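## Task

Retrieve the blue notebook from beneath the desk and place it fully inside the tote, with the tote standing upright at the finish. Nothing else may leave its tote. The utility cart and the coffee table must remain upright or the task fails. The robot must not tip over or finish leaning, which also fails. Anything that stays in place only because the robot is holding it is not counted as done.

## Robot and tools

Robot: a simulated Hello Robot Stretch 4 with one arm. It has an omni-wheel base, a lift that slides up a mast, a telescoping arm reaching forward, a three-joint wrist (yaw, pitch, roll) and a two-finger gripper. It stands about 1.6 m tall; the base rim lies within 0.23 m of the base origin. Cameras: head_camera, head_left_camera, head_right_camera, wrist_camera. There are two scenes; the second scene's task arrives in the result of finished_scene. Loose objects may occasionally get nudged by something.

Frames: the base frame sits on the floor beneath the base centre, x forward, y left, z up. hand_pose (a point between the open fingertips, link pinch) is reported in this frame; with all wrist joints at 0 its axes equal the base axes, though the printed value may be a little off. The odometry frame is the base frame as it was when the scene began; base_odometry comes from wheel turns only, so slipping looks like travel. Heading runs -3.142 to 3.142, positive to the left.

execute_actions(actions, cameras): actions is a list holding exactly one action, or empty to just fetch state and images. An action may contain base, joints or both, plus optional pace and contact_limits; or it contains only end_of_arm. Base and joint motions begin together.
- base: exactly one key, each a relative move from where the base last reported itself. translate_m: straight drive in metres, forward positive, -2 to 2. strafe_m: sideways in metres, left positive, -2 to 2. rotate_rad: turn in place in radians, counter-clockwise (left) positive, -3.2 to 3.2.
- joints: absolute targets by name. lift_m 0 to 1.2 m; arm_m 0 to 0.55 m (extension); wrist_yaw_rad -1.134 to 4.276 (0 points forward, positive turns left, 3.14 stowed back, beyond 3.4 the arm may obstruct); wrist_pitch_rad -1.117 to 4.259 (0 level, 1.57 pointing down); wrist_roll_rad -1.117 to 4.259 (0 keeps fingers level with each other, positive turns clockwise as seen from behind); gripper_m -0.038 to 0.141 m, the fingertip gap, negative means the tips press together. Done tolerances: lift and arm ±0.004, yaw and roll ±0.02, pitch ±0.05, gripper ±0.004. Joint targets past a limit get clipped and reported; other bad values or unknown keys reject the whole call. Each action is capped at 15 s.
- pace: "slow", "default", "fast" or "max". Base speed 0.1/0.3/0.4/0.6 m/s and turning 1/2/3/4 rad/s respectively; with the lift above 0.2 these shrink, down to 0.3 m/s and 1 rad/s at lift 1.2.
- contact_limits: only {"arm_m": value}, 0 (gentlest) to 0.75 (firmest), default 0.5; the arm stops when it pushes harder.
- end_of_arm: "enable_torque" re-powers wrist or gripper motors that shut off.
- cameras: list of camera names, "all", null or omitted for all, [] for none.
A useful opening move: lift_m 0.4 with wrist_yaw_rad 0 in one action unfolds the wrist.

wait(seconds 0 to 10): no new command; returns state and images. zoom_image(camera, region [x0,y0,x1,y1] in pixels, max 504x504) gives a sharper crop of that camera's latest full image. read_manual only gives licence text. finished_scene(scene 1 or 2) ends that scene permanently and reports success; only call it once the goal holds without the robot's help.

Result lines: base_status and joint_status tell how each motion ended: "done" (for the base, wheels turned the commanded amount even if slipping), "off_target" (resting short and possibly still pushing), "contact_stop_at_<key>" (hit something; that part goes slack, a slack lift may sink, slack wheels may roll), "limit_stop_at_<name>" e.g. limit_stop_at_tilt (lean over 6 degrees; lift, arm, wheels go slack until it leans less) or limit_stop_at_own_body (self-collision guard; move away from the body), "time_out", "torque_fault" (wrist/gripper motor overloaded and went limp; send enable_torque). After a stop the old target is dropped. Omitted joints may still be driving toward an old target without status showing it. on_its_own lists what was not commanded this call; "held at" means the held target. If a call reports a stop, later movement calls in the same reply are skipped.
lidar_m: 12 distances in m from the base origin, 30-degree sectors starting straight ahead and going counter-clockwise (4th left, 7th behind, 10th right); "-" means nothing seen or closer than 0.25 m. It sees from about 0.15 m up, so table tops register; it may miss glass, thin legs and things behind. wrist_depth_mm: a 7x7 grid of median depths from the wrist camera, 100 to 2000 mm, row by row from top left. turned_by_wheels vs turned_by_imu differing by more than about 0.1 rad signals a collision or slip. base_tilt in degrees (forward, right positive) has a fixed bias up to about 1.5. motor_effort is percent of max, peak in brackets; wheel positive means turning right; an effort out of its rest range suggests pushing or carrying.

Gripping: command a gap smaller than the object; a smaller value squeezes harder and pulls the item toward the wrist. gripper_m reading and "done" do not prove a hold; a firm grip shows as a gripper_m effort change. If fingertips jam on a surface below, raise the lift. Self-collision risk rises with pitch below -0.2 combined with roll below -0.4 or above 4.

Avoid: driving or turning with over 1 kg held and arm_m above 0.2 (tipping), hard steady pushes or pulls especially with the gripper high, pressing the gripper into things (torque faults), dropping or slamming objects, and knocking over the tote, cart or coffee table.

Each tool is called after ">>>" as name([rows], argument=value, ...), one row to a line, values as JSON.

## Session

>>> execute_actions(actions=[])

Scene clock: 0.00 s.
base_odometry: x=+0.000 y=+0.000 heading=+0.000 (m, m, rad; odometry frame)
turned_by_wheels: +0.000 (rad since the last result)
turned_by_imu: +0.000 (rad since the last result)
base_tilt: forward=+0.1 right=+0.0 (deg)
lidar_m: 1.72 1.66 1.54 1.14 1.09 1.17 0.99 0.98 1.29 2.51 2.09 2.78
base_status: not commanded
joint_positions: lift_m=+0.178 arm_m=+0.001 wrist_yaw_rad=+3.230 wrist_pitch_rad=+0.013 wrist_roll_rad=-0.020 gripper_m=+0.057
joint_status: not commanded
motor_effort: lift_m=+18 arm_m=-1 wrist_yaw_rad=-1 wrist_pitch_rad=-6 wrist_roll_rad=+2 gripper_m=-3 wheel_0=+0 wheel_1=+1 wheel_2=+0 (%)
hand_pose: x=-0.1235 y=+0.0615 z=+0.3528 quat_wxyz=(-0.044, -0.006, -0.010, +0.999) (m; base frame)
wrist_depth_mm: - - 138 1921 - - 1983 / - - 135 1863 - - 1921 / - - 127 211 - - 1863 / - 108 135 279 - - 1863 / 180 141 1708 1863 - - 1863 / 191 1499 1205 1397 216 1576 1537 / 190 946 854 904 854 960 1008
pictures: head_camera, head_left_camera, head_right_camera, wrist_camera
Images, in order (width x height): head_camera 420x560, head_left_camera 420x672, head_right_camera 420x672, wrist_camera 616x392.

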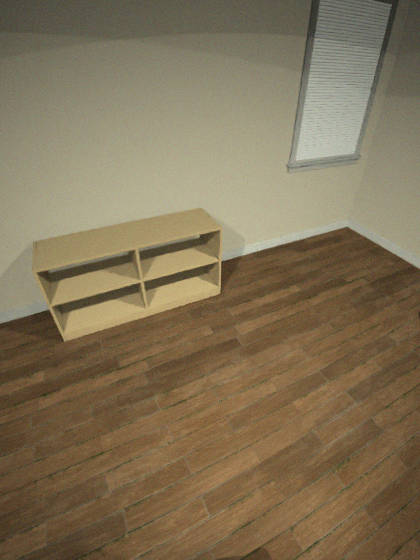

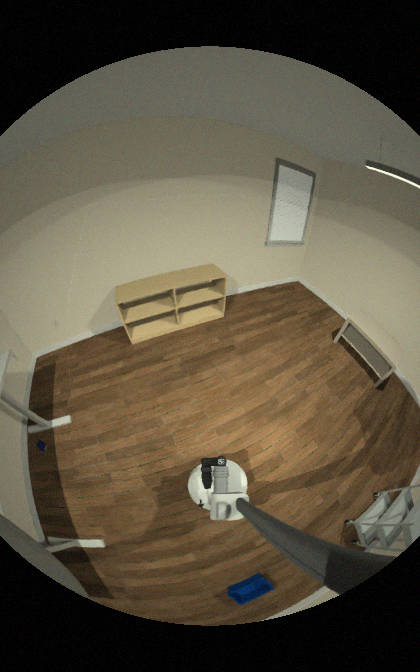

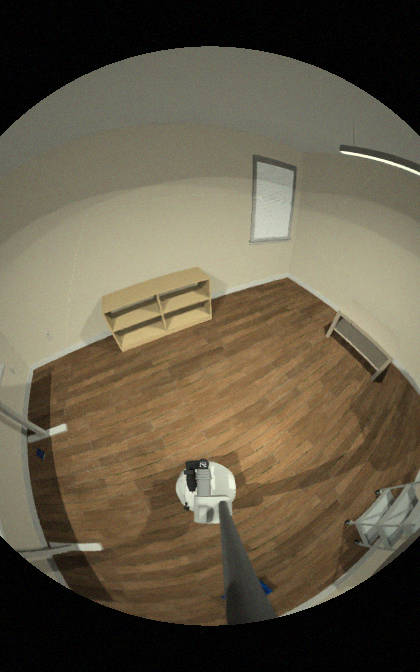

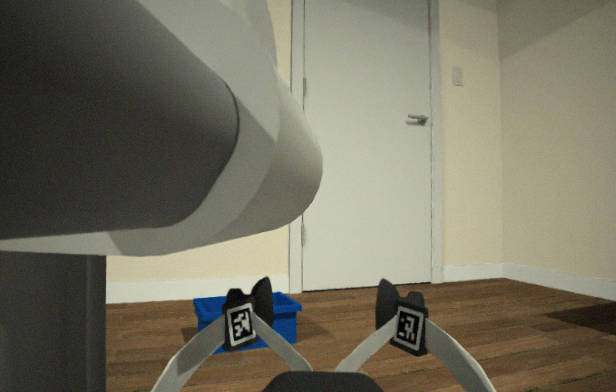

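Desk on the left, tote behind.

>>> execute_actions([
  {"base":{"rotate_rad":1.45},"joints":{"lift_m":0.4,"wrist_yaw_rad":0}},
])

Scene clock: 4.87 s.
base_odometry: x=+0.000 y=+0.000 heading=+1.450 (m, m, rad; odometry frame)
turned_by_wheels: +1.450 (rad since the last result)
turned_by_imu: +1.465 (rad since the last result)
base_tilt: forward=+0.2 right=+0.1 (deg)
lidar_m: 1.16 1.07 1.08 1.05 0.98 1.29 1.47 2.10 2.16 1.76 1.66 2.11
base_status: done
joint_positions: lift_m=+0.400 arm_m=+0.001 wrist_yaw_rad=+0.000 wrist_pitch_rad=+0.013 wrist_roll_rad=-0.020 gripper_m=+0.057
joint_status: all done
motor_effort: lift_m=+20(15) arm_m=-1(1) wrist_yaw_rad=-1(8) wrist_pitch_rad=-8(6) wrist_roll_rad=+2(3) gripper_m=-3(2) wheel_0=-1(8) wheel_1=-1(6) wheel_2=+0(7) (%)
hand_pose: x=+0.4601 y=-0.0873 z=+0.5744 quat_wxyz=(+1.000, -0.010, +0.006, +0.000) (m; base frame)
wrist_depth_mm: 1397 1618 1808 - - - 1708 / 866 1078 1661 - - - 1708 / 1397 1537 1397 1499 - - 1708 / 1430 1576 1756 - - - 1618 / 1430 1576 1756 - - - 1618 / 1430 1537 1708 1921 216 1921 1708 / 1397 1430 1281 1397 1281 1464 1499
pictures: head_camera, head_left_camera, head_right_camera, wrist_camera
camera_calibration (this result's frames):
wrist_camera: T_world_to_cam=[[0.037548, -0.998952, 0.0261652, -0.112146], [0.0224843, -0.0253325, -0.999426, 0.631994], [0.999042, 0.0381148, 0.0215095, -0.247108], [0, 0, 0, 1]] pos_world=[0.236873, -0.0865996, 0.639881]
Images, in order (width x height): head_camera 420x560, head_left_camera 420x672, head_right_camera 420x672, wrist_camera 616x392.

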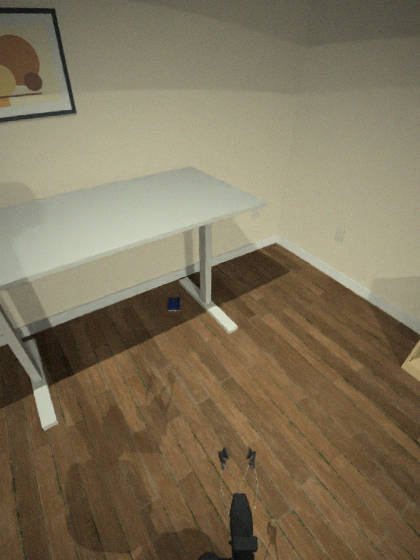

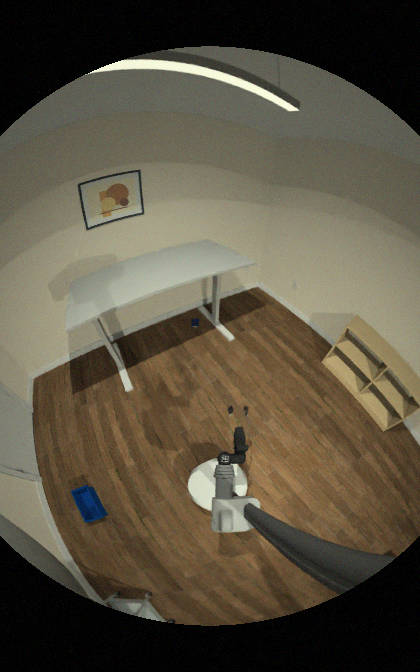

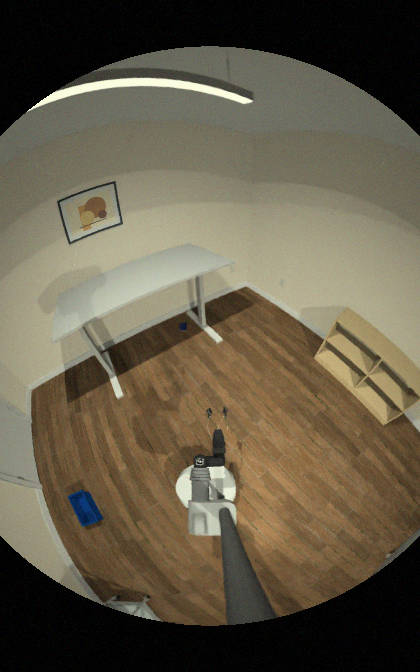

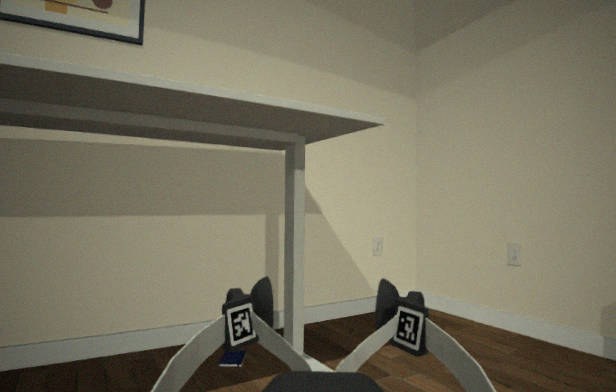

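>>> execute_actions([
  {"base":{"strafe_m":0.42},"joints":{"lift_m":0.3,"wrist_pitch_rad":0.6,"gripper_m":0.14}},
], cameras=[])

>>> execute_actions([
  {"base":{"translate_m":0.8}},
], cameras=["head_camera","wrist_camera"])

Scene clock: 15.43 s.
base_odometry: x=-0.417 y=+0.051 heading=+1.450 (m, m, rad; odometry frame)
turned_by_wheels: +0.000 (rad since the last result)
turned_by_imu: +0.000 (rad since the last result)
base_tilt: forward=+0.2 right=+0.1 (deg)
lidar_m: 0.91 0.82 1.72 1.37 0.60 0.59 1.20 2.35 2.39 2.12 2.01 1.37
base_status: done
joint_positions: lift_m=+0.300 arm_m=+0.001 wrist_yaw_rad=+0.000 wrist_pitch_rad=+0.602 wrist_roll_rad=-0.020 gripper_m=+0.140
joint_status: all done
motor_effort: lift_m=+15(19) arm_m=-1(1) wrist_yaw_rad=-2(2) wrist_pitch_rad=-6(8) wrist_roll_rad=+2(2) gripper_m=+4(9) wheel_0=+0(7) wheel_1=-1(10) wheel_2=-1(2) (%)
hand_pose: x=+0.4094 y=-0.0874 z=+0.3152 quat_wxyz=(+0.955, -0.009, +0.296, +0.003) (m; base frame)
wrist_depth_mm: 1182 1281 1397 1618 1756 - 1863 / 1205 1336 1464 1618 1576 1708 1708 / 1098 1229 1205 1205 1182 1182 1160 / 904 931 931 917 904 891 891 / 723 759 750 750 732 732 723 / 621 603 603 627 615 208 609 / 544 539 530 159 517 508 530
pictures: none
No camera images: the call's "cameras" was empty. Leave "cameras" out to get every camera's image.

Scene clock: 19.57 s.
base_odometry: x=-0.320 y=+0.845 heading=+1.450 (m, m, rad; odometry frame)
turned_by_wheels: +0.000 (rad since the last result)
turned_by_imu: +0.000 (rad since the last result)
base_tilt: forward=+0.1 right=+0.1 (deg)
lidar_m: 0.25 0.25 0.25 0.27 1.73 1.21 2.01 3.00 2.39 1.69 1.90 0.31
base_status: done
joint_positions: lift_m=+0.300 arm_m=+0.001 wrist_yaw_rad=+0.000 wrist_pitch_rad=+0.602 wrist_roll_rad=-0.020 gripper_m=+0.140
joint_status: not commanded
motor_effort: lift_m=+15(15) arm_m=-1(1) wrist_yaw_rad=+0(2) wrist_pitch_rad=-5(5) wrist_roll_rad=+2(2) gripper_m=+0(4) wheel_0=+1(4) wheel_1=+1(9) wheel_2=+1(12) (%)
hand_pose: x=+0.4094 y=-0.0874 z=+0.3151 quat_wxyz=(+0.955, -0.009, +0.296, +0.003) (m; base frame)
wrist_depth_mm: 654 732 809 904 1042 654 1430 / 691 768 866 976 1138 707 1537 / 732 820 917 1060 1138 798 1182 / 768 854 917 917 891 820 904 / 750 750 741 750 732 715 676 / 634 609 603 621 615 208 609 / 544 535 535 159 517 512 525
pictures: head_camera, wrist_camera
camera_calibration (this result's frames):
wrist_camera: T_world_to_cam=[[0.0454852, -0.998964, 0.00107155, -0.0988973], [-0.536656, -0.0253399, -0.84342, 0.553818], [0.842574, 0.0377881, -0.537253, 0.0492145], [0, 0, 0, 1]] pos_world=[0.260241, -0.0866209, 0.493648]
Images, in order (width x height): head_camera 420x560, wrist_camera 616x392.

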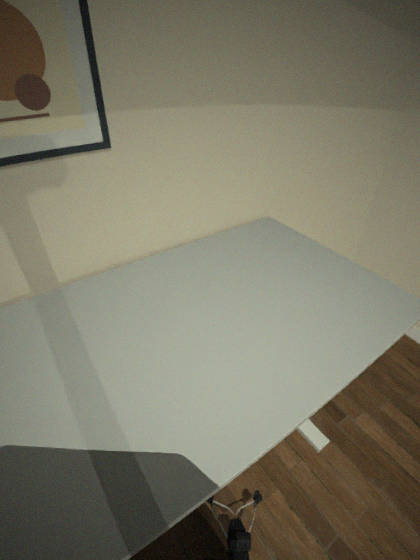

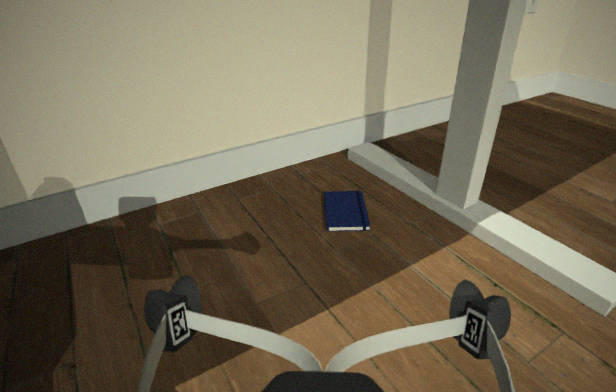

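>>> execute_actions([
  {"base":{"strafe_m":-0.05},"joints":{"lift_m":0.2}},
], cameras=[])

>>> execute_actions([
  {"base":{"translate_m":0.2},"joints":{"arm_m":0.4,"wrist_pitch_rad":1.1},"pace":"slow"},
], cameras=["head_camera","wrist_camera"])

Scene clock: 27.87 s.
base_odometry: x=-0.271 y=+0.839 heading=+1.450 (m, m, rad; odometry frame)
turned_by_wheels: +0.000 (rad since the last result)
turned_by_imu: -0.001 (rad since the last result)
base_tilt: forward=+0.2 right=-0.1 (deg)
lidar_m: 0.25 0.25 0.25 0.29 1.77 1.20 2.01 2.96 2.34 1.64 1.83 0.37
base_status: done
joint_positions: lift_m=+0.200 arm_m=+0.001 wrist_yaw_rad=+0.000 wrist_pitch_rad=+0.602 wrist_roll_rad=-0.020 gripper_m=+0.140
joint_status: all done
motor_effort: lift_m=+14(16) arm_m=-1(1) wrist_yaw_rad=-1(1) wrist_pitch_rad=-5(6) wrist_roll_rad=+2(2) gripper_m=-1(2) wheel_0=-2(9) wheel_1=+1(9) wheel_2=+2(0) (%)
hand_pose: x=+0.4094 y=-0.0874 z=+0.2152 quat_wxyz=(+0.955, -0.009, +0.296, +0.003) (m; base frame)
wrist_depth_mm: 676 750 831 931 1060 654 1464 / 707 788 878 1008 1138 1160 1366 / 750 842 917 960 866 891 931 / 750 741 732 732 723 691 715 / 603 597 591 597 585 580 559 / 500 484 480 496 492 209 484 / 433 424 427 159 410 407 427
pictures: none
No camera images: the call's "cameras" was empty. Leave "cameras" out to get every camera's image.

Scene clock: 33.13 s.
base_odometry: x=-0.247 y=+1.037 heading=+1.450 (m, m, rad; odometry frame)
turned_by_wheels: +0.000 (rad since the last result)
turned_by_imu: -0.001 (rad since the last result)
base_tilt: forward=+0.2 right=+0.0 (deg)
lidar_m: 0.25 0.25 0.25 0.25 0.25 1.38 2.21 3.14 2.20 1.62 0.39 0.25
base_status: done
joint_positions: lift_m=+0.200 arm_m=+0.399 wrist_yaw_rad=+0.000 wrist_pitch_rad=+1.101 wrist_roll_rad=-0.020 gripper_m=+0.140
joint_status: all done
motor_effort: lift_m=+15(15) arm_m=+5(5) wrist_yaw_rad=-2(0) wrist_pitch_rad=-4(2) wrist_roll_rad=+3(3) gripper_m=+2(1) wheel_0=+2(5) wheel_1=+0(6) wheel_2=-2(6) (%)
hand_pose: x=+0.7006 y=-0.0874 z=+0.1212 quat_wxyz=(+0.852, -0.008, +0.523, +0.005) (m; base frame)
wrist_depth_mm: 342 384 421 484 521 517 512 / 370 413 466 473 430 466 462 / 407 439 436 433 424 382 424 / 407 404 402 384 394 366 347 / 375 373 370 353 357 357 327 / 347 342 336 329 334 209 329 / 324 320 317 159 309 307 310
pictures: head_camera, wrist_camera
camera_calibration (this result's frames):
wrist_camera: T_world_to_cam=[[0.0404325, -0.998965, -0.0208336, -0.105739], [-0.874926, -0.0253267, -0.483593, 0.739899], [0.482565, 0.0377808, -0.875045, -0.00710368], [0, 0, 0, 1]] pos_world=[0.65506, -0.0866222, 0.349391]
Images, in order (width x height): head_camera 420x560, wrist_camera 616x392.

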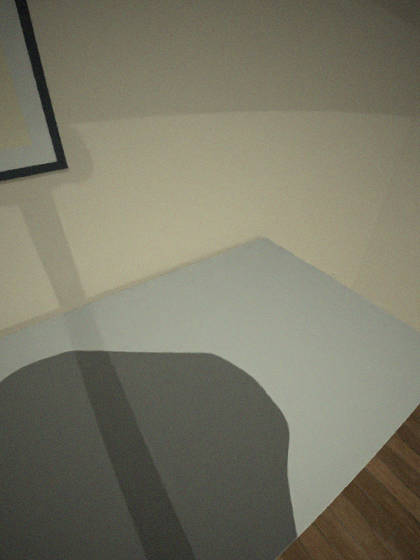

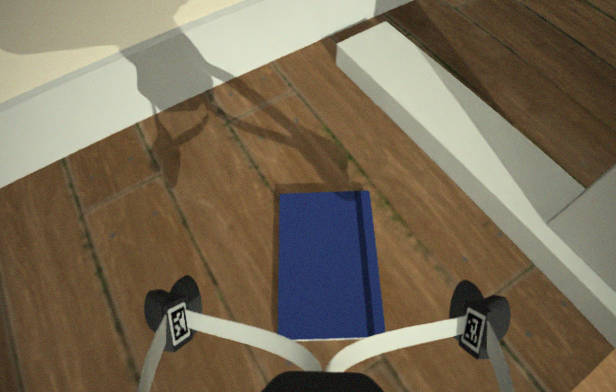

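>>> execute_actions([
  {"joints":{"arm_m":0.465,"lift_m":0.1},"pace":"slow"},
], cameras=["wrist_camera"])

Scene clock: 36.60 s.
base_odometry: x=-0.247 y=+1.037 heading=+1.450 (m, m, rad; odometry frame)
turned_by_wheels: +0.000 (rad since the last result)
turned_by_imu: +0.000 (rad since the last result)
base_tilt: forward=+0.1 right=+0.1 (deg)
lidar_m: 0.25 0.25 0.25 0.25 0.25 1.37 2.21 3.13 2.20 1.61 0.39 0.25
base_status: not commanded
joint_positions: lift_m=+0.100 arm_m=+0.464 wrist_yaw_rad=+0.000 wrist_pitch_rad=+1.101 wrist_roll_rad=-0.020 gripper_m=+0.140
joint_status: all done
motor_effort: lift_m=+14(11) arm_m=+5(7) wrist_yaw_rad=+0(0) wrist_pitch_rad=-3(3) wrist_roll_rad=+2(3) gripper_m=+4(0) wheel_0=+2(2) wheel_1=+1(1) wheel_2=-2(1) (%)
hand_pose: x=+0.7656 y=-0.0874 z=+0.0212 quat_wxyz=(+0.852, -0.008, +0.523, +0.005) (m; base frame)
wrist_depth_mm: 282 315 359 373 327 327 364 / 312 340 343 340 325 286 287 / 319 317 312 309 306 276 257 / 291 289 286 282 281 274 245 / 267 265 264 249 251 256 252 / 248 243 228 230 232 208 236 / 231 229 225 159 211 220 221
pictures: wrist_camera
camera_calibration (this result's frames):
wrist_camera: T_world_to_cam=[[0.040432, -0.998965, -0.0208348, -0.110449], [-0.874941, -0.0253268, -0.483567, 0.748417], [0.482539, 0.0377808, -0.875059, -0.125936], [0, 0, 0, 1]] pos_world=[0.720055, -0.0866222, 0.249407]
Images, in order (width x height): wrist_camera 616x392.

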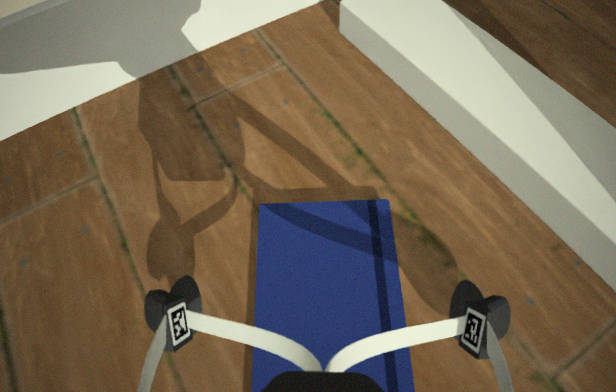

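>>> execute_actions([
  {"joints":{"gripper_m":0.03}},
], cameras=["wrist_camera"])

>>> execute_actions([
  {"joints":{"lift_m":0.2},"pace":"slow"},
], cameras=["wrist_camera"])

Scene clock: 40.97 s.
base_odometry: x=-0.247 y=+1.037 heading=+1.450 (m, m, rad; odometry frame)
turned_by_wheels: +0.000 (rad since the last result)
turned_by_imu: -0.001 (rad since the last result)
base_tilt: forward=+0.1 right=+0.0 (deg)
lidar_m: 0.25 0.25 0.25 0.25 0.26 1.39 2.22 3.11 2.21 1.62 0.39 0.25
base_status: not commanded
joint_positions: lift_m=+0.100 arm_m=+0.464 wrist_yaw_rad=+0.000 wrist_pitch_rad=+1.101 wrist_roll_rad=-0.020 gripper_m=+0.031
joint_status: all done
motor_effort: lift_m=+14(14) arm_m=+5(5) wrist_yaw_rad=-2(0) wrist_pitch_rad=-6(5) wrist_roll_rad=+2(2) gripper_m=-29(32) wheel_0=+1(2) wheel_1=+1(0) wheel_2=-2(2) (%)
hand_pose: x=+0.7656 y=-0.0874 z=+0.0212 quat_wxyz=(+0.852, -0.008, +0.523, +0.005) (m; base frame)
wrist_depth_mm: 281 319 359 370 327 327 364 / 310 342 345 340 324 286 287 / 319 315 310 307 306 276 257 / 291 289 285 282 279 273 245 / 267 266 263 245 252 256 251 / 246 246 208 228 220 236 236 / 232 224 220 214 212 171 221
pictures: wrist_camera
camera_calibration (this result's frames):
wrist_camera: T_world_to_cam=[[0.0406053, -0.998958, -0.0208493, -0.110557], [-0.875109, -0.0254852, -0.483255, 0.748467], [0.48222, 0.0378681, -0.875232, -0.125712], [0, 0, 0, 1]] pos_world=[0.7201, -0.0866068, 0.249367]
Images, in order (width x height): wrist_camera 616x392.

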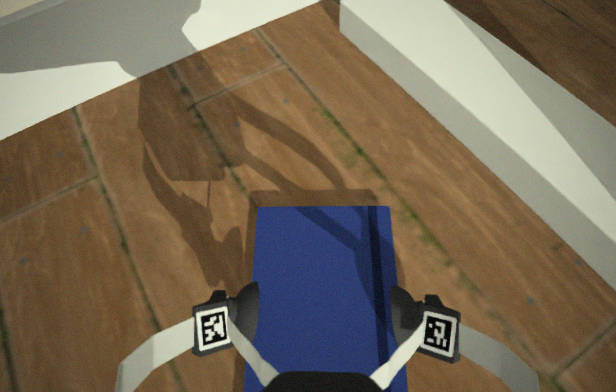

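Scene clock: 42.67 s.
base_odometry: x=-0.247 y=+1.037 heading=+1.450 (m, m, rad; odometry frame)
turned_by_wheels: +0.000 (rad since the last result)
turned_by_imu: +0.000 (rad since the last result)
base_tilt: forward=+0.1 right=+0.0 (deg)
lidar_m: 0.25 0.25 0.25 0.25 0.25 1.41 2.22 3.13 2.20 1.58 0.41 0.25
base_status: not commanded
joint_positions: lift_m=+0.200 arm_m=+0.464 wrist_yaw_rad=+0.000 wrist_pitch_rad=+1.101 wrist_roll_rad=-0.020 gripper_m=+0.031
joint_status: all done
motor_effort: lift_m=+21(21) arm_m=+5(5) wrist_yaw_rad=+0(0) wrist_pitch_rad=-6(4) wrist_roll_rad=+2(3) gripper_m=-31(31) wheel_0=+1(1) wheel_1=+1(0) wheel_2=-1(2) (%)
hand_pose: x=+0.7655 y=-0.0874 z=+0.1206 quat_wxyz=(+0.852, -0.008, +0.523, +0.005) (m; base frame)
wrist_depth_mm: 293 330 375 418 500 521 508 / 324 364 413 462 424 466 462 / 349 404 436 433 399 389 418 / 394 404 399 394 384 353 379 / 373 373 368 246 349 347 320 / 345 342 207 229 220 330 306 / 324 315 309 213 212 171 307
pictures: wrist_camera
camera_calibration (this result's frames):
wrist_camera: T_world_to_cam=[[0.0406026, -0.998958, -0.0208547, -0.10848], [-0.875175, -0.0254853, -0.483135, 0.796537], [0.4821, 0.0378681, -0.875297, -0.038549], [0, 0, 0, 1]] pos_world=[0.720098, -0.0866068, 0.348831]
Images, in order (width x height): wrist_camera 616x392.

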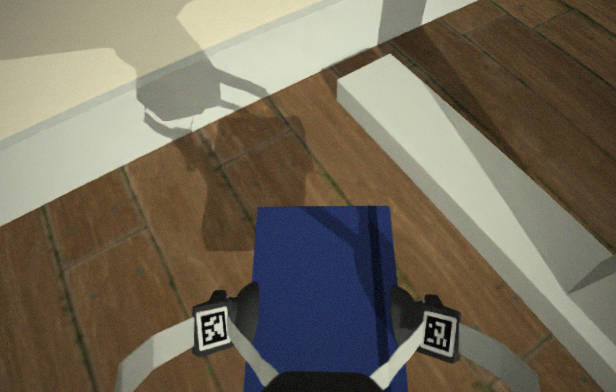

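>>> execute_actions([
  {"base":{"translate_m":-0.7},"joints":{"arm_m":0.1}},
], cameras=[])

>>> execute_actions([
  {"base":{"rotate_rad":2.1},"joints":{"lift_m":0.4},"pace":"slow"},
], cameras=["head_camera","wrist_camera"])

Scene clock: 50.37 s.
base_odometry: x=-0.331 y=+0.342 heading=+1.450 (m, m, rad; odometry frame)
turned_by_wheels: +0.000 (rad since the last result)
turned_by_imu: -0.002 (rad since the last result)
base_tilt: forward=+0.1 right=+0.1 (deg)
lidar_m: 0.68 0.62 0.62 1.58 1.49 0.86 1.50 2.53 2.64 1.95 1.81 1.01
base_status: done
joint_positions: lift_m=+0.200 arm_m=+0.101 wrist_yaw_rad=+0.000 wrist_pitch_rad=+1.102 wrist_roll_rad=-0.020 gripper_m=+0.031
joint_status: all done
motor_effort: lift_m=+20(21) arm_m=-5(6) wrist_yaw_rad=+0(1) wrist_pitch_rad=-5(5) wrist_roll_rad=+2(2) gripper_m=-32(29) wheel_0=-1(4) wheel_1=-1(6) wheel_2=-2(12) (%)
hand_pose: x=+0.4022 y=-0.0874 z=+0.1207 quat_wxyz=(+0.852, -0.008, +0.523, +0.005) (m; base frame)
wrist_depth_mm: 554 544 539 535 525 521 512 / 496 488 484 477 473 466 466 / 452 439 439 430 430 424 418 / 410 407 399 402 394 392 387 / 375 373 370 245 353 359 357 / 347 345 208 229 220 334 330 / 325 315 312 213 212 171 310
pictures: none
No camera images: the call's "cameras" was empty. Leave "cameras" out to get every camera's image.

Scene clock: 53.73 s.
base_odometry: x=-0.331 y=+0.342 heading=-2.734 (m, m, rad; odometry frame)
turned_by_wheels: +2.100 (rad since the last result)
turned_by_imu: +2.121 (rad since the last result)
base_tilt: forward=+0.1 right=+0.0 (deg)
lidar_m: 0.82 0.83 1.49 2.58 2.64 1.96 1.86 1.03 0.68 0.61 0.64 1.58
base_status: done
joint_positions: lift_m=+0.400 arm_m=+0.101 wrist_yaw_rad=+0.000 wrist_pitch_rad=+1.102 wrist_roll_rad=-0.020 gripper_m=+0.031
joint_status: all done
motor_effort: lift_m=+21(27) arm_m=-5(5) wrist_yaw_rad=-1(0) wrist_pitch_rad=-6(6) wrist_roll_rad=+2(2) gripper_m=-28(33) wheel_0=-1(7) wheel_1=-1(4) wheel_2=-1(5) (%)
hand_pose: x=+0.4023 y=-0.0874 z=+0.3206 quat_wxyz=(+0.852, -0.008, +0.523, +0.005) (m; base frame)
wrist_depth_mm: 842 723 831 831 820 809 798 / 661 654 732 750 741 732 723 / 699 683 691 683 668 668 668 / 647 634 634 627 621 615 609 / 591 585 580 247 554 564 559 / 539 544 208 229 220 525 521 / 512 500 488 213 211 171 488
pictures: head_camera, wrist_camera
camera_calibration (this result's frames):
wrist_camera: T_world_to_cam=[[0.0404689, -0.998963, -0.0208642, -0.0895193], [-0.87526, -0.02537, -0.482986, 0.575231], [0.481956, 0.0378076, -0.875379, 0.31171], [0, 0, 0, 1]] pos_world=[0.35687, -0.0866178, 0.548825]
Images, in order (width x height): head_camera 420x560, wrist_camera 616x392.

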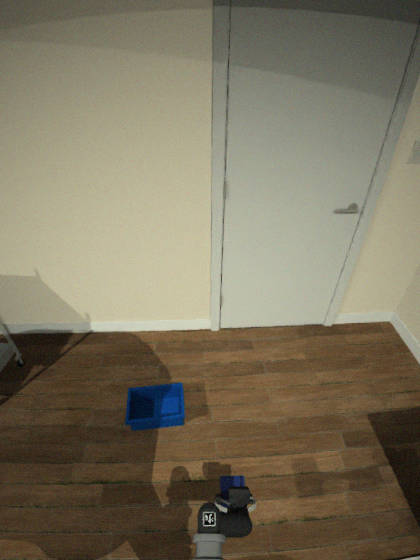

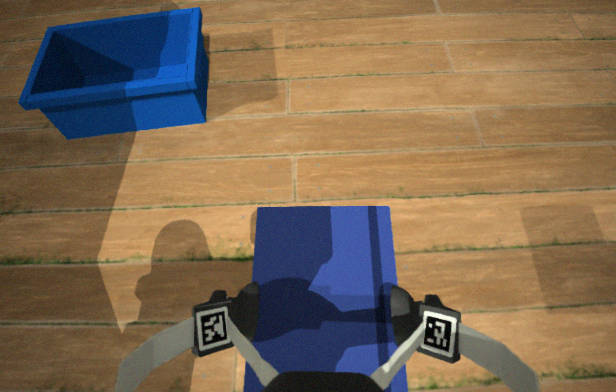

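>>> execute_actions([
  {"base":{"strafe_m":0.4},"joints":{"arm_m":0.3}},
], cameras=[])

>>> execute_actions([
  {"base":{"translate_m":0.22}},
], cameras=["head_camera","wrist_camera"])

Scene clock: 60.60 s.
base_odometry: x=-0.172 y=-0.025 heading=-2.734 (m, m, rad; odometry frame)
turned_by_wheels: +0.000 (rad since the last result)
turned_by_imu: +0.000 (rad since the last result)
base_tilt: forward=+0.2 right=+0.0 (deg)
lidar_m: 0.79 1.19 1.21 2.20 2.23 1.97 1.84 1.58 1.11 1.02 1.04 0.82
base_status: done
joint_positions: lift_m=+0.400 arm_m=+0.299 wrist_yaw_rad=+0.000 wrist_pitch_rad=+1.101 wrist_roll_rad=-0.020 gripper_m=+0.031
joint_status: all done
motor_effort: lift_m=+21(20) arm_m=+5(6) wrist_yaw_rad=-1(0) wrist_pitch_rad=-5(6) wrist_roll_rad=+2(3) gripper_m=-30(31) wheel_0=+0(9) wheel_1=+0(6) wheel_2=-1(2) (%)
hand_pose: x=+0.6005 y=-0.0874 z=+0.3207 quat_wxyz=(+0.852, -0.008, +0.523, +0.005) (m; base frame)
wrist_depth_mm: 866 842 854 831 831 809 798 / 778 768 750 750 615 732 723 / 707 699 676 654 647 661 661 / 640 634 621 488 544 603 603 / 591 585 580 246 549 569 559 / 549 544 208 229 220 525 517 / 508 496 488 213 212 170 488
pictures: none
No camera images: the call's "cameras" was empty. Leave "cameras" out to get every camera's image.

Scene clock: 62.77 s.
base_odometry: x=-0.374 y=-0.112 heading=-2.734 (m, m, rad; odometry frame)
turned_by_wheels: +0.000 (rad since the last result)
turned_by_imu: +0.000 (rad since the last result)
base_tilt: forward=-0.1 right=-0.1 (deg)
lidar_m: 0.53 1.17 1.05 2.18 2.24 2.21 2.06 1.60 1.10 0.99 1.86 0.60
base_status: done
joint_positions: lift_m=+0.400 arm_m=+0.299 wrist_yaw_rad=+0.000 wrist_pitch_rad=+1.102 wrist_roll_rad=-0.020 gripper_m=+0.031
joint_status: not commanded
motor_effort: lift_m=+20(21) arm_m=+5(5) wrist_yaw_rad=-2(1) wrist_pitch_rad=-5(4) wrist_roll_rad=+2(2) gripper_m=-28(28) wheel_0=+1(4) wheel_1=-1(8) wheel_2=-1(3) (%)
hand_pose: x=+0.6005 y=-0.0874 z=+0.3207 quat_wxyz=(+0.852, -0.008, +0.523, +0.005) (m; base frame)
wrist_depth_mm: 809 809 798 798 798 798 788 / 788 768 750 750 732 723 723 / 707 691 683 683 668 661 654 / 640 640 634 627 615 609 603 / 591 591 508 246 500 554 559 / 544 544 208 228 220 508 517 / 508 500 382 213 211 170 492
pictures: head_camera, wrist_camera
camera_calibration (this result's frames):
wrist_camera: T_world_to_cam=[[0.0405444, -0.99896, -0.0208615, -0.0975778], [-0.875227, -0.025435, -0.483044, 0.74876], [0.482011, 0.0378433, -0.875348, 0.216151], [0, 0, 0, 1]] pos_world=[0.555104, -0.0866115, 0.548856]
Images, in order (width x height): head_camera 420x560, wrist_camera 616x392.

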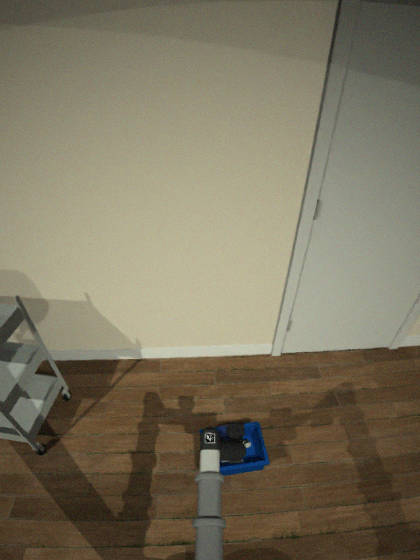

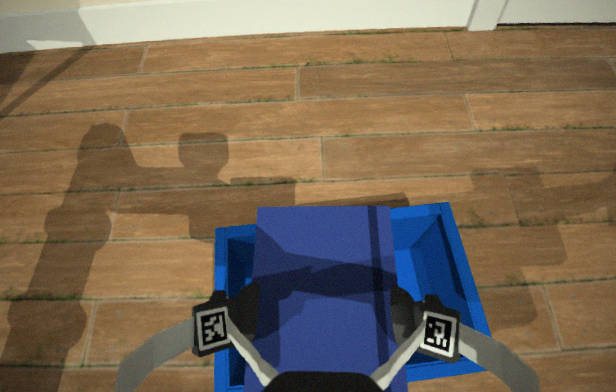

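>>> execute_actions([
  {"base":{"strafe_m":-0.025},"joints":{"arm_m":0.35,"lift_m":0.28},"pace":"slow"},
], cameras=["head_camera","wrist_camera"])

Scene clock: 67.57 s.
base_odometry: x=-0.384 y=-0.089 heading=-2.734 (m, m, rad; odometry frame)
turned_by_wheels: +0.000 (rad since the last result)
turned_by_imu: -0.001 (rad since the last result)
base_tilt: forward=+0.1 right=+0.0 (deg)
lidar_m: 0.57 1.20 1.05 2.23 2.28 2.20 2.05 1.55 1.05 0.97 1.85 0.62
base_status: done
joint_positions: lift_m=+0.280 arm_m=+0.349 wrist_yaw_rad=+0.000 wrist_pitch_rad=+1.102 wrist_roll_rad=-0.020 gripper_m=+0.031
joint_status: all done
motor_effort: lift_m=+15(19) arm_m=+5(4) wrist_yaw_rad=-2(0) wrist_pitch_rad=-5(5) wrist_roll_rad=+2(2) gripper_m=-26(29) wheel_0=+1(5) wheel_1=-1(3) wheel_2=-1(1) (%)
hand_pose: x=+0.6504 y=-0.0874 z=+0.2011 quat_wxyz=(+0.852, -0.008, +0.523, +0.005) (m; base frame)
wrist_depth_mm: 683 668 661 654 640 634 627 / 609 603 585 585 580 569 569 / 549 544 535 535 525 521 517 / 500 496 492 488 366 480 477 / 466 452 370 246 379 379 436 / 424 413 208 229 220 310 410 / 399 291 340 213 212 171 384
pictures: head_camera, wrist_camera
camera_calibration (this result's frames):
wrist_camera: T_world_to_cam=[[0.0405315, -0.99896, -0.020862, -0.10209], [-0.875232, -0.0254239, -0.483035, 0.734737], [0.482002, 0.0378372, -0.875353, 0.0874503], [0, 0, 0, 1]] pos_world=[0.605052, -0.0866126, 0.429324]
Images, in order (width x height): head_camera 420x560, wrist_camera 616x392.

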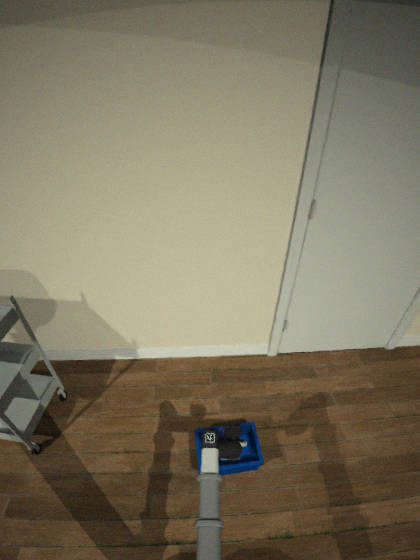

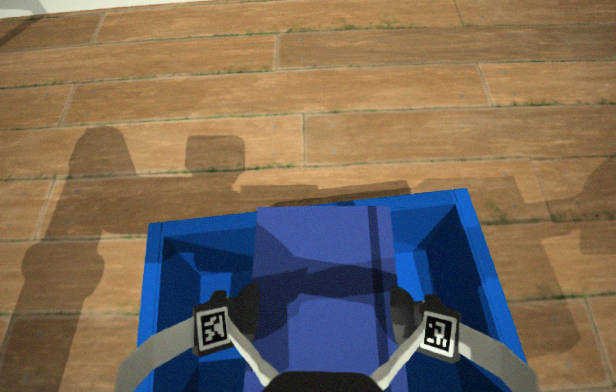

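>>> execute_actions([
  {"joints":{"arm_m":0.365,"lift_m":0.2},"pace":"slow"},
], cameras=["head_camera","wrist_camera"])

>>> zoom_image(camera="head_camera", region=[160, 390, 300, 510])

Scene clock: 73.40 s.
base_odometry: x=-0.384 y=-0.089 heading=-2.734 (m, m, rad; odometry frame)
turned_by_wheels: +0.000 (rad since the last result)
turned_by_imu: -0.001 (rad since the last result)
base_tilt: forward=+0.1 right=+0.0 (deg)
lidar_m: 0.58 1.22 1.04 2.23 2.27 2.19 2.04 1.56 1.03 0.98 1.85 0.62
base_status: not commanded
joint_positions: lift_m=+0.200 arm_m=+0.364 wrist_yaw_rad=+0.000 wrist_pitch_rad=+1.102 wrist_roll_rad=-0.020 gripper_m=+0.031
joint_status: all done
motor_effort: lift_m=+15(14) arm_m=+5(5) wrist_yaw_rad=-1(2) wrist_pitch_rad=-4(5) wrist_roll_rad=+2(2) gripper_m=-30(31) wheel_0=+1(1) wheel_1=-1(1) wheel_2=-1(1) (%)
hand_pose: x=+0.6654 y=-0.0874 z=+0.1211 quat_wxyz=(+0.852, -0.008, +0.523, +0.005) (m; base frame)
wrist_depth_mm: 559 544 535 530 521 512 508 / 496 492 480 473 469 466 462 / 445 442 436 433 424 424 421 / 410 276 267 264 271 277 384 / 375 274 332 246 343 293 351 / 345 262 208 229 220 278 223 / 322 211 309 213 211 171 221
pictures: head_camera, wrist_camera
camera_calibration (this result's frames):
wrist_camera: T_world_to_cam=[[0.0405319, -0.99896, -0.0208619, -0.104367], [-0.875232, -0.0254242, -0.483035, 0.709221], [0.482003, 0.0378373, -0.875352, 0.0101833], [0, 0, 0, 1]] pos_world=[0.620055, -0.0866125, 0.349315]
Images, in order (width x height): head_camera 420x560, wrist_camera 616x392.

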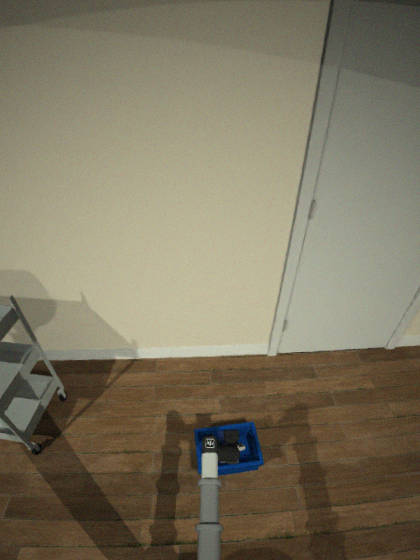

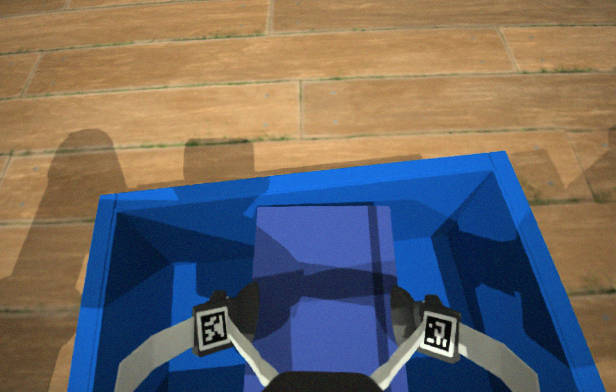

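Region (160, 390, 300, 510) of head_camera's 420x560 image, scaled by 3.600, with more detail than that image has; it fills the top 432 rows of this view, and the rest is white.

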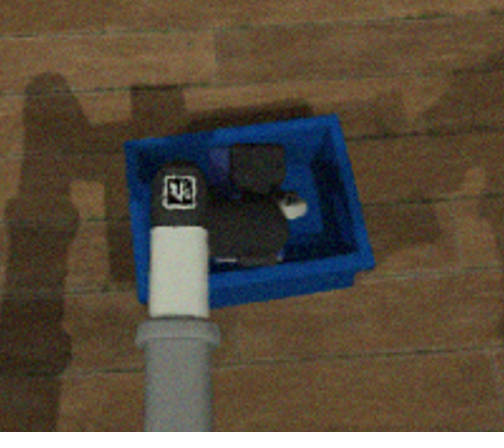

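>>> execute_actions([
  {"joints":{"lift_m":0.13},"pace":"slow"},
], cameras=["wrist_camera"])

Scene clock: 77.80 s.
base_odometry: x=-0.384 y=-0.089 heading=-2.734 (m, m, rad; odometry frame)
turned_by_wheels: +0.000 (rad since the last result)
turned_by_imu: -0.001 (rad since the last result)
base_tilt: forward=+0.1 right=+0.0 (deg)
lidar_m: 0.60 1.18 1.05 2.22 2.27 2.20 2.05 1.56 1.04 0.98 1.85 0.62
base_status: not commanded
joint_positions: lift_m=+0.130 arm_m=+0.364 wrist_yaw_rad=+0.000 wrist_pitch_rad=+1.102 wrist_roll_rad=-0.020 gripper_m=+0.031
joint_status: all done
motor_effort: lift_m=+15(13) arm_m=+5(5) wrist_yaw_rad=-1(2) wrist_pitch_rad=-5(5) wrist_roll_rad=+2(2) gripper_m=-29(29) wheel_0=+1(1) wheel_1=-1(1) wheel_2=-1(1) (%)
hand_pose: x=+0.6655 y=-0.0874 z=+0.0511 quat_wxyz=(+0.852, -0.008, +0.523, +0.005) (m; base frame)
wrist_depth_mm: 436 433 430 424 418 413 407 / 397 392 384 379 377 373 364 / 353 206 207 213 222 229 202 / 194 240 255 259 270 267 208 / 183 274 291 246 278 276 212 / 179 262 208 228 220 259 218 / 174 208 244 213 211 171 220
pictures: wrist_camera
camera_calibration (this result's frames):
wrist_camera: T_world_to_cam=[[0.0405316, -0.99896, -0.020862, -0.105827], [-0.875232, -0.0254239, -0.483035, 0.675415], [0.482003, 0.0378372, -0.875352, -0.0510852], [0, 0, 0, 1]] pos_world=[0.620057, -0.0866126, 0.279324]
Images, in order (width x height): wrist_camera 616x392.

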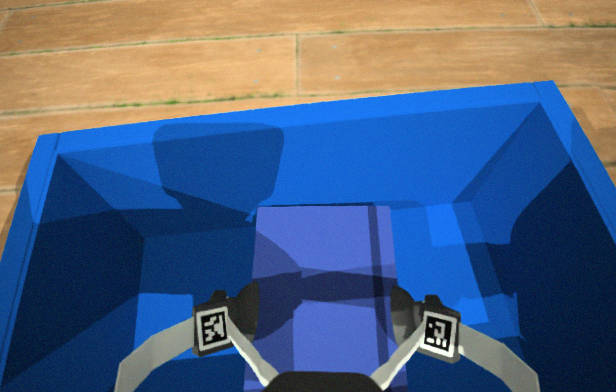

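>>> execute_actions([
  {"joints":{"lift_m":0.115},"pace":"slow"},
], cameras=[])

>>> execute_actions([
  {"joints":{"gripper_m":0.12}},
], cameras=[])

>>> execute_actions([
  {"joints":{"lift_m":0.4,"wrist_pitch_rad":1.4}},
], cameras=["wrist_camera"])

Scene clock: 83.00 s.
base_odometry: x=-0.384 y=-0.089 heading=-2.734 (m, m, rad; odometry frame)
turned_by_wheels: +0.000 (rad since the last result)
turned_by_imu: -0.001 (rad since the last result)
base_tilt: forward=+0.2 right=+0.0 (deg)
lidar_m: 0.59 1.21 1.05 2.23 2.26 2.19 2.06 1.56 1.04 0.97 1.85 0.63
base_status: not commanded
joint_positions: lift_m=+0.115 arm_m=+0.364 wrist_yaw_rad=+0.000 wrist_pitch_rad=+1.102 wrist_roll_rad=-0.020 gripper_m=+0.031
joint_status: all done
motor_effort: lift_m=+15(16) arm_m=+5(5) wrist_yaw_rad=-3(3) wrist_pitch_rad=-5(5) wrist_roll_rad=+2(2) gripper_m=-34(29) wheel_0=+1(1) wheel_1=-1(1) wheel_2=-1(1) (%)
hand_pose: x=+0.6655 y=-0.0874 z=+0.0361 quat_wxyz=(+0.852, -0.008, +0.523, +0.005) (m; base frame)
wrist_depth_mm: 418 410 404 402 394 389 387 / 375 370 364 195 196 196 196 / 189 197 205 213 222 229 202 / 189 240 256 259 270 267 207 / 184 268 274 247 263 265 213 / 179 250 208 228 221 246 217 / 174 210 231 213 212 171 221
pictures: none
No camera images: the call's "cameras" was empty. Leave "cameras" out to get every camera's image.

Scene clock: 84.77 s.
base_odometry: x=-0.384 y=-0.089 heading=-2.734 (m, m, rad; odometry frame)
turned_by_wheels: +0.000 (rad since the last result)
turned_by_imu: +0.000 (rad since the last result)
base_tilt: forward=+0.1 right=+0.0 (deg)
lidar_m: 0.60 1.18 1.04 2.22 2.29 2.19 2.06 1.56 1.05 0.97 1.85 0.64
base_status: not commanded
joint_positions: lift_m=+0.115 arm_m=+0.364 wrist_yaw_rad=+0.000 wrist_pitch_rad=+1.101 wrist_roll_rad=-0.020 gripper_m=+0.120
joint_status: all done
motor_effort: lift_m=+15(15) arm_m=+5(5) wrist_yaw_rad=-2(2) wrist_pitch_rad=-3(4) wrist_roll_rad=+2(2) gripper_m=+0(34) wheel_0=+0(1) wheel_1=+0(1) wheel_2=-1(1) (%)
hand_pose: x=+0.6657 y=-0.0874 z=+0.0362 quat_wxyz=(+0.852, -0.008, +0.523, +0.005) (m; base frame)
wrist_depth_mm: 418 410 410 402 399 392 384 / 377 370 364 362 195 196 196 / 189 196 204 213 221 228 203 / 189 239 254 268 272 266 208 / 184 268 274 265 263 265 212 / 179 248 220 245 241 241 216 / 174 235 236 161 220 229 220
pictures: none
No camera images: the call's "cameras" was empty. Leave "cameras" out to get every camera's image.

Scene clock: 87.00 s.
base_odometry: x=-0.384 y=-0.089 heading=-2.734 (m, m, rad; odometry frame)
turned_by_wheels: +0.000 (rad since the last result)
turned_by_imu: +0.000 (rad since the last result)
base_tilt: forward=+0.1 right=+0.0 (deg)
lidar_m: 0.55 1.21 1.05 2.23 2.29 2.18 2.06 1.56 1.03 0.99 1.86 0.57
base_status: not commanded
joint_positions: lift_m=+0.400 arm_m=+0.364 wrist_yaw_rad=+0.000 wrist_pitch_rad=+1.400 wrist_roll_rad=-0.020 gripper_m=+0.120
joint_status: all done
motor_effort: lift_m=+20(21) arm_m=+4(5) wrist_yaw_rad=-1(9) wrist_pitch_rad=-2(7) wrist_roll_rad=+3(5) gripper_m=-2(0) wheel_0=+0(1) wheel_1=+0(0) wheel_2=-1(1) (%)
hand_pose: x=+0.5842 y=-0.0874 z=+0.2937 quat_wxyz=(+0.765, -0.008, +0.644, +0.007) (m; base frame)
wrist_depth_mm: 615 603 597 591 585 580 569 / 591 585 574 574 564 559 559 / 574 564 559 554 549 544 535 / 554 544 488 512 508 517 521 / 535 530 512 508 504 504 500 / 517 512 219 492 473 387 488 / 500 496 492 162 477 473 477
pictures: wrist_camera
camera_calibration (this result's frames):
wrist_camera: T_world_to_cam=[[0.0330705, -0.998948, -0.0317795, -0.0899094], [-0.978617, -0.025906, -0.204053, 0.699875], [0.203015, 0.0378481, -0.978444, 0.393649], [0, 0, 0, 1]] pos_world=[0.607966, -0.0865827, 0.525118]
Images, in order (width x height): wrist_camera 616x392.

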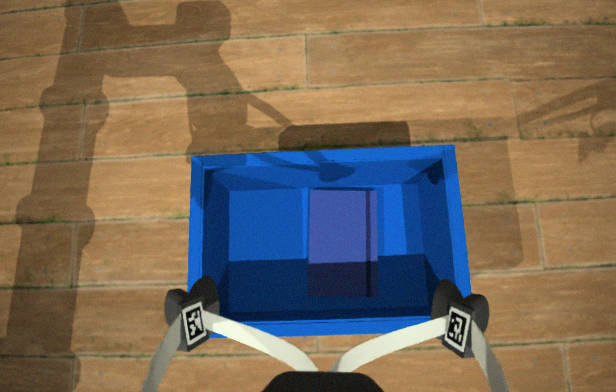

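>>> finished_scene(scene=1)

The scene is finished: the task was done.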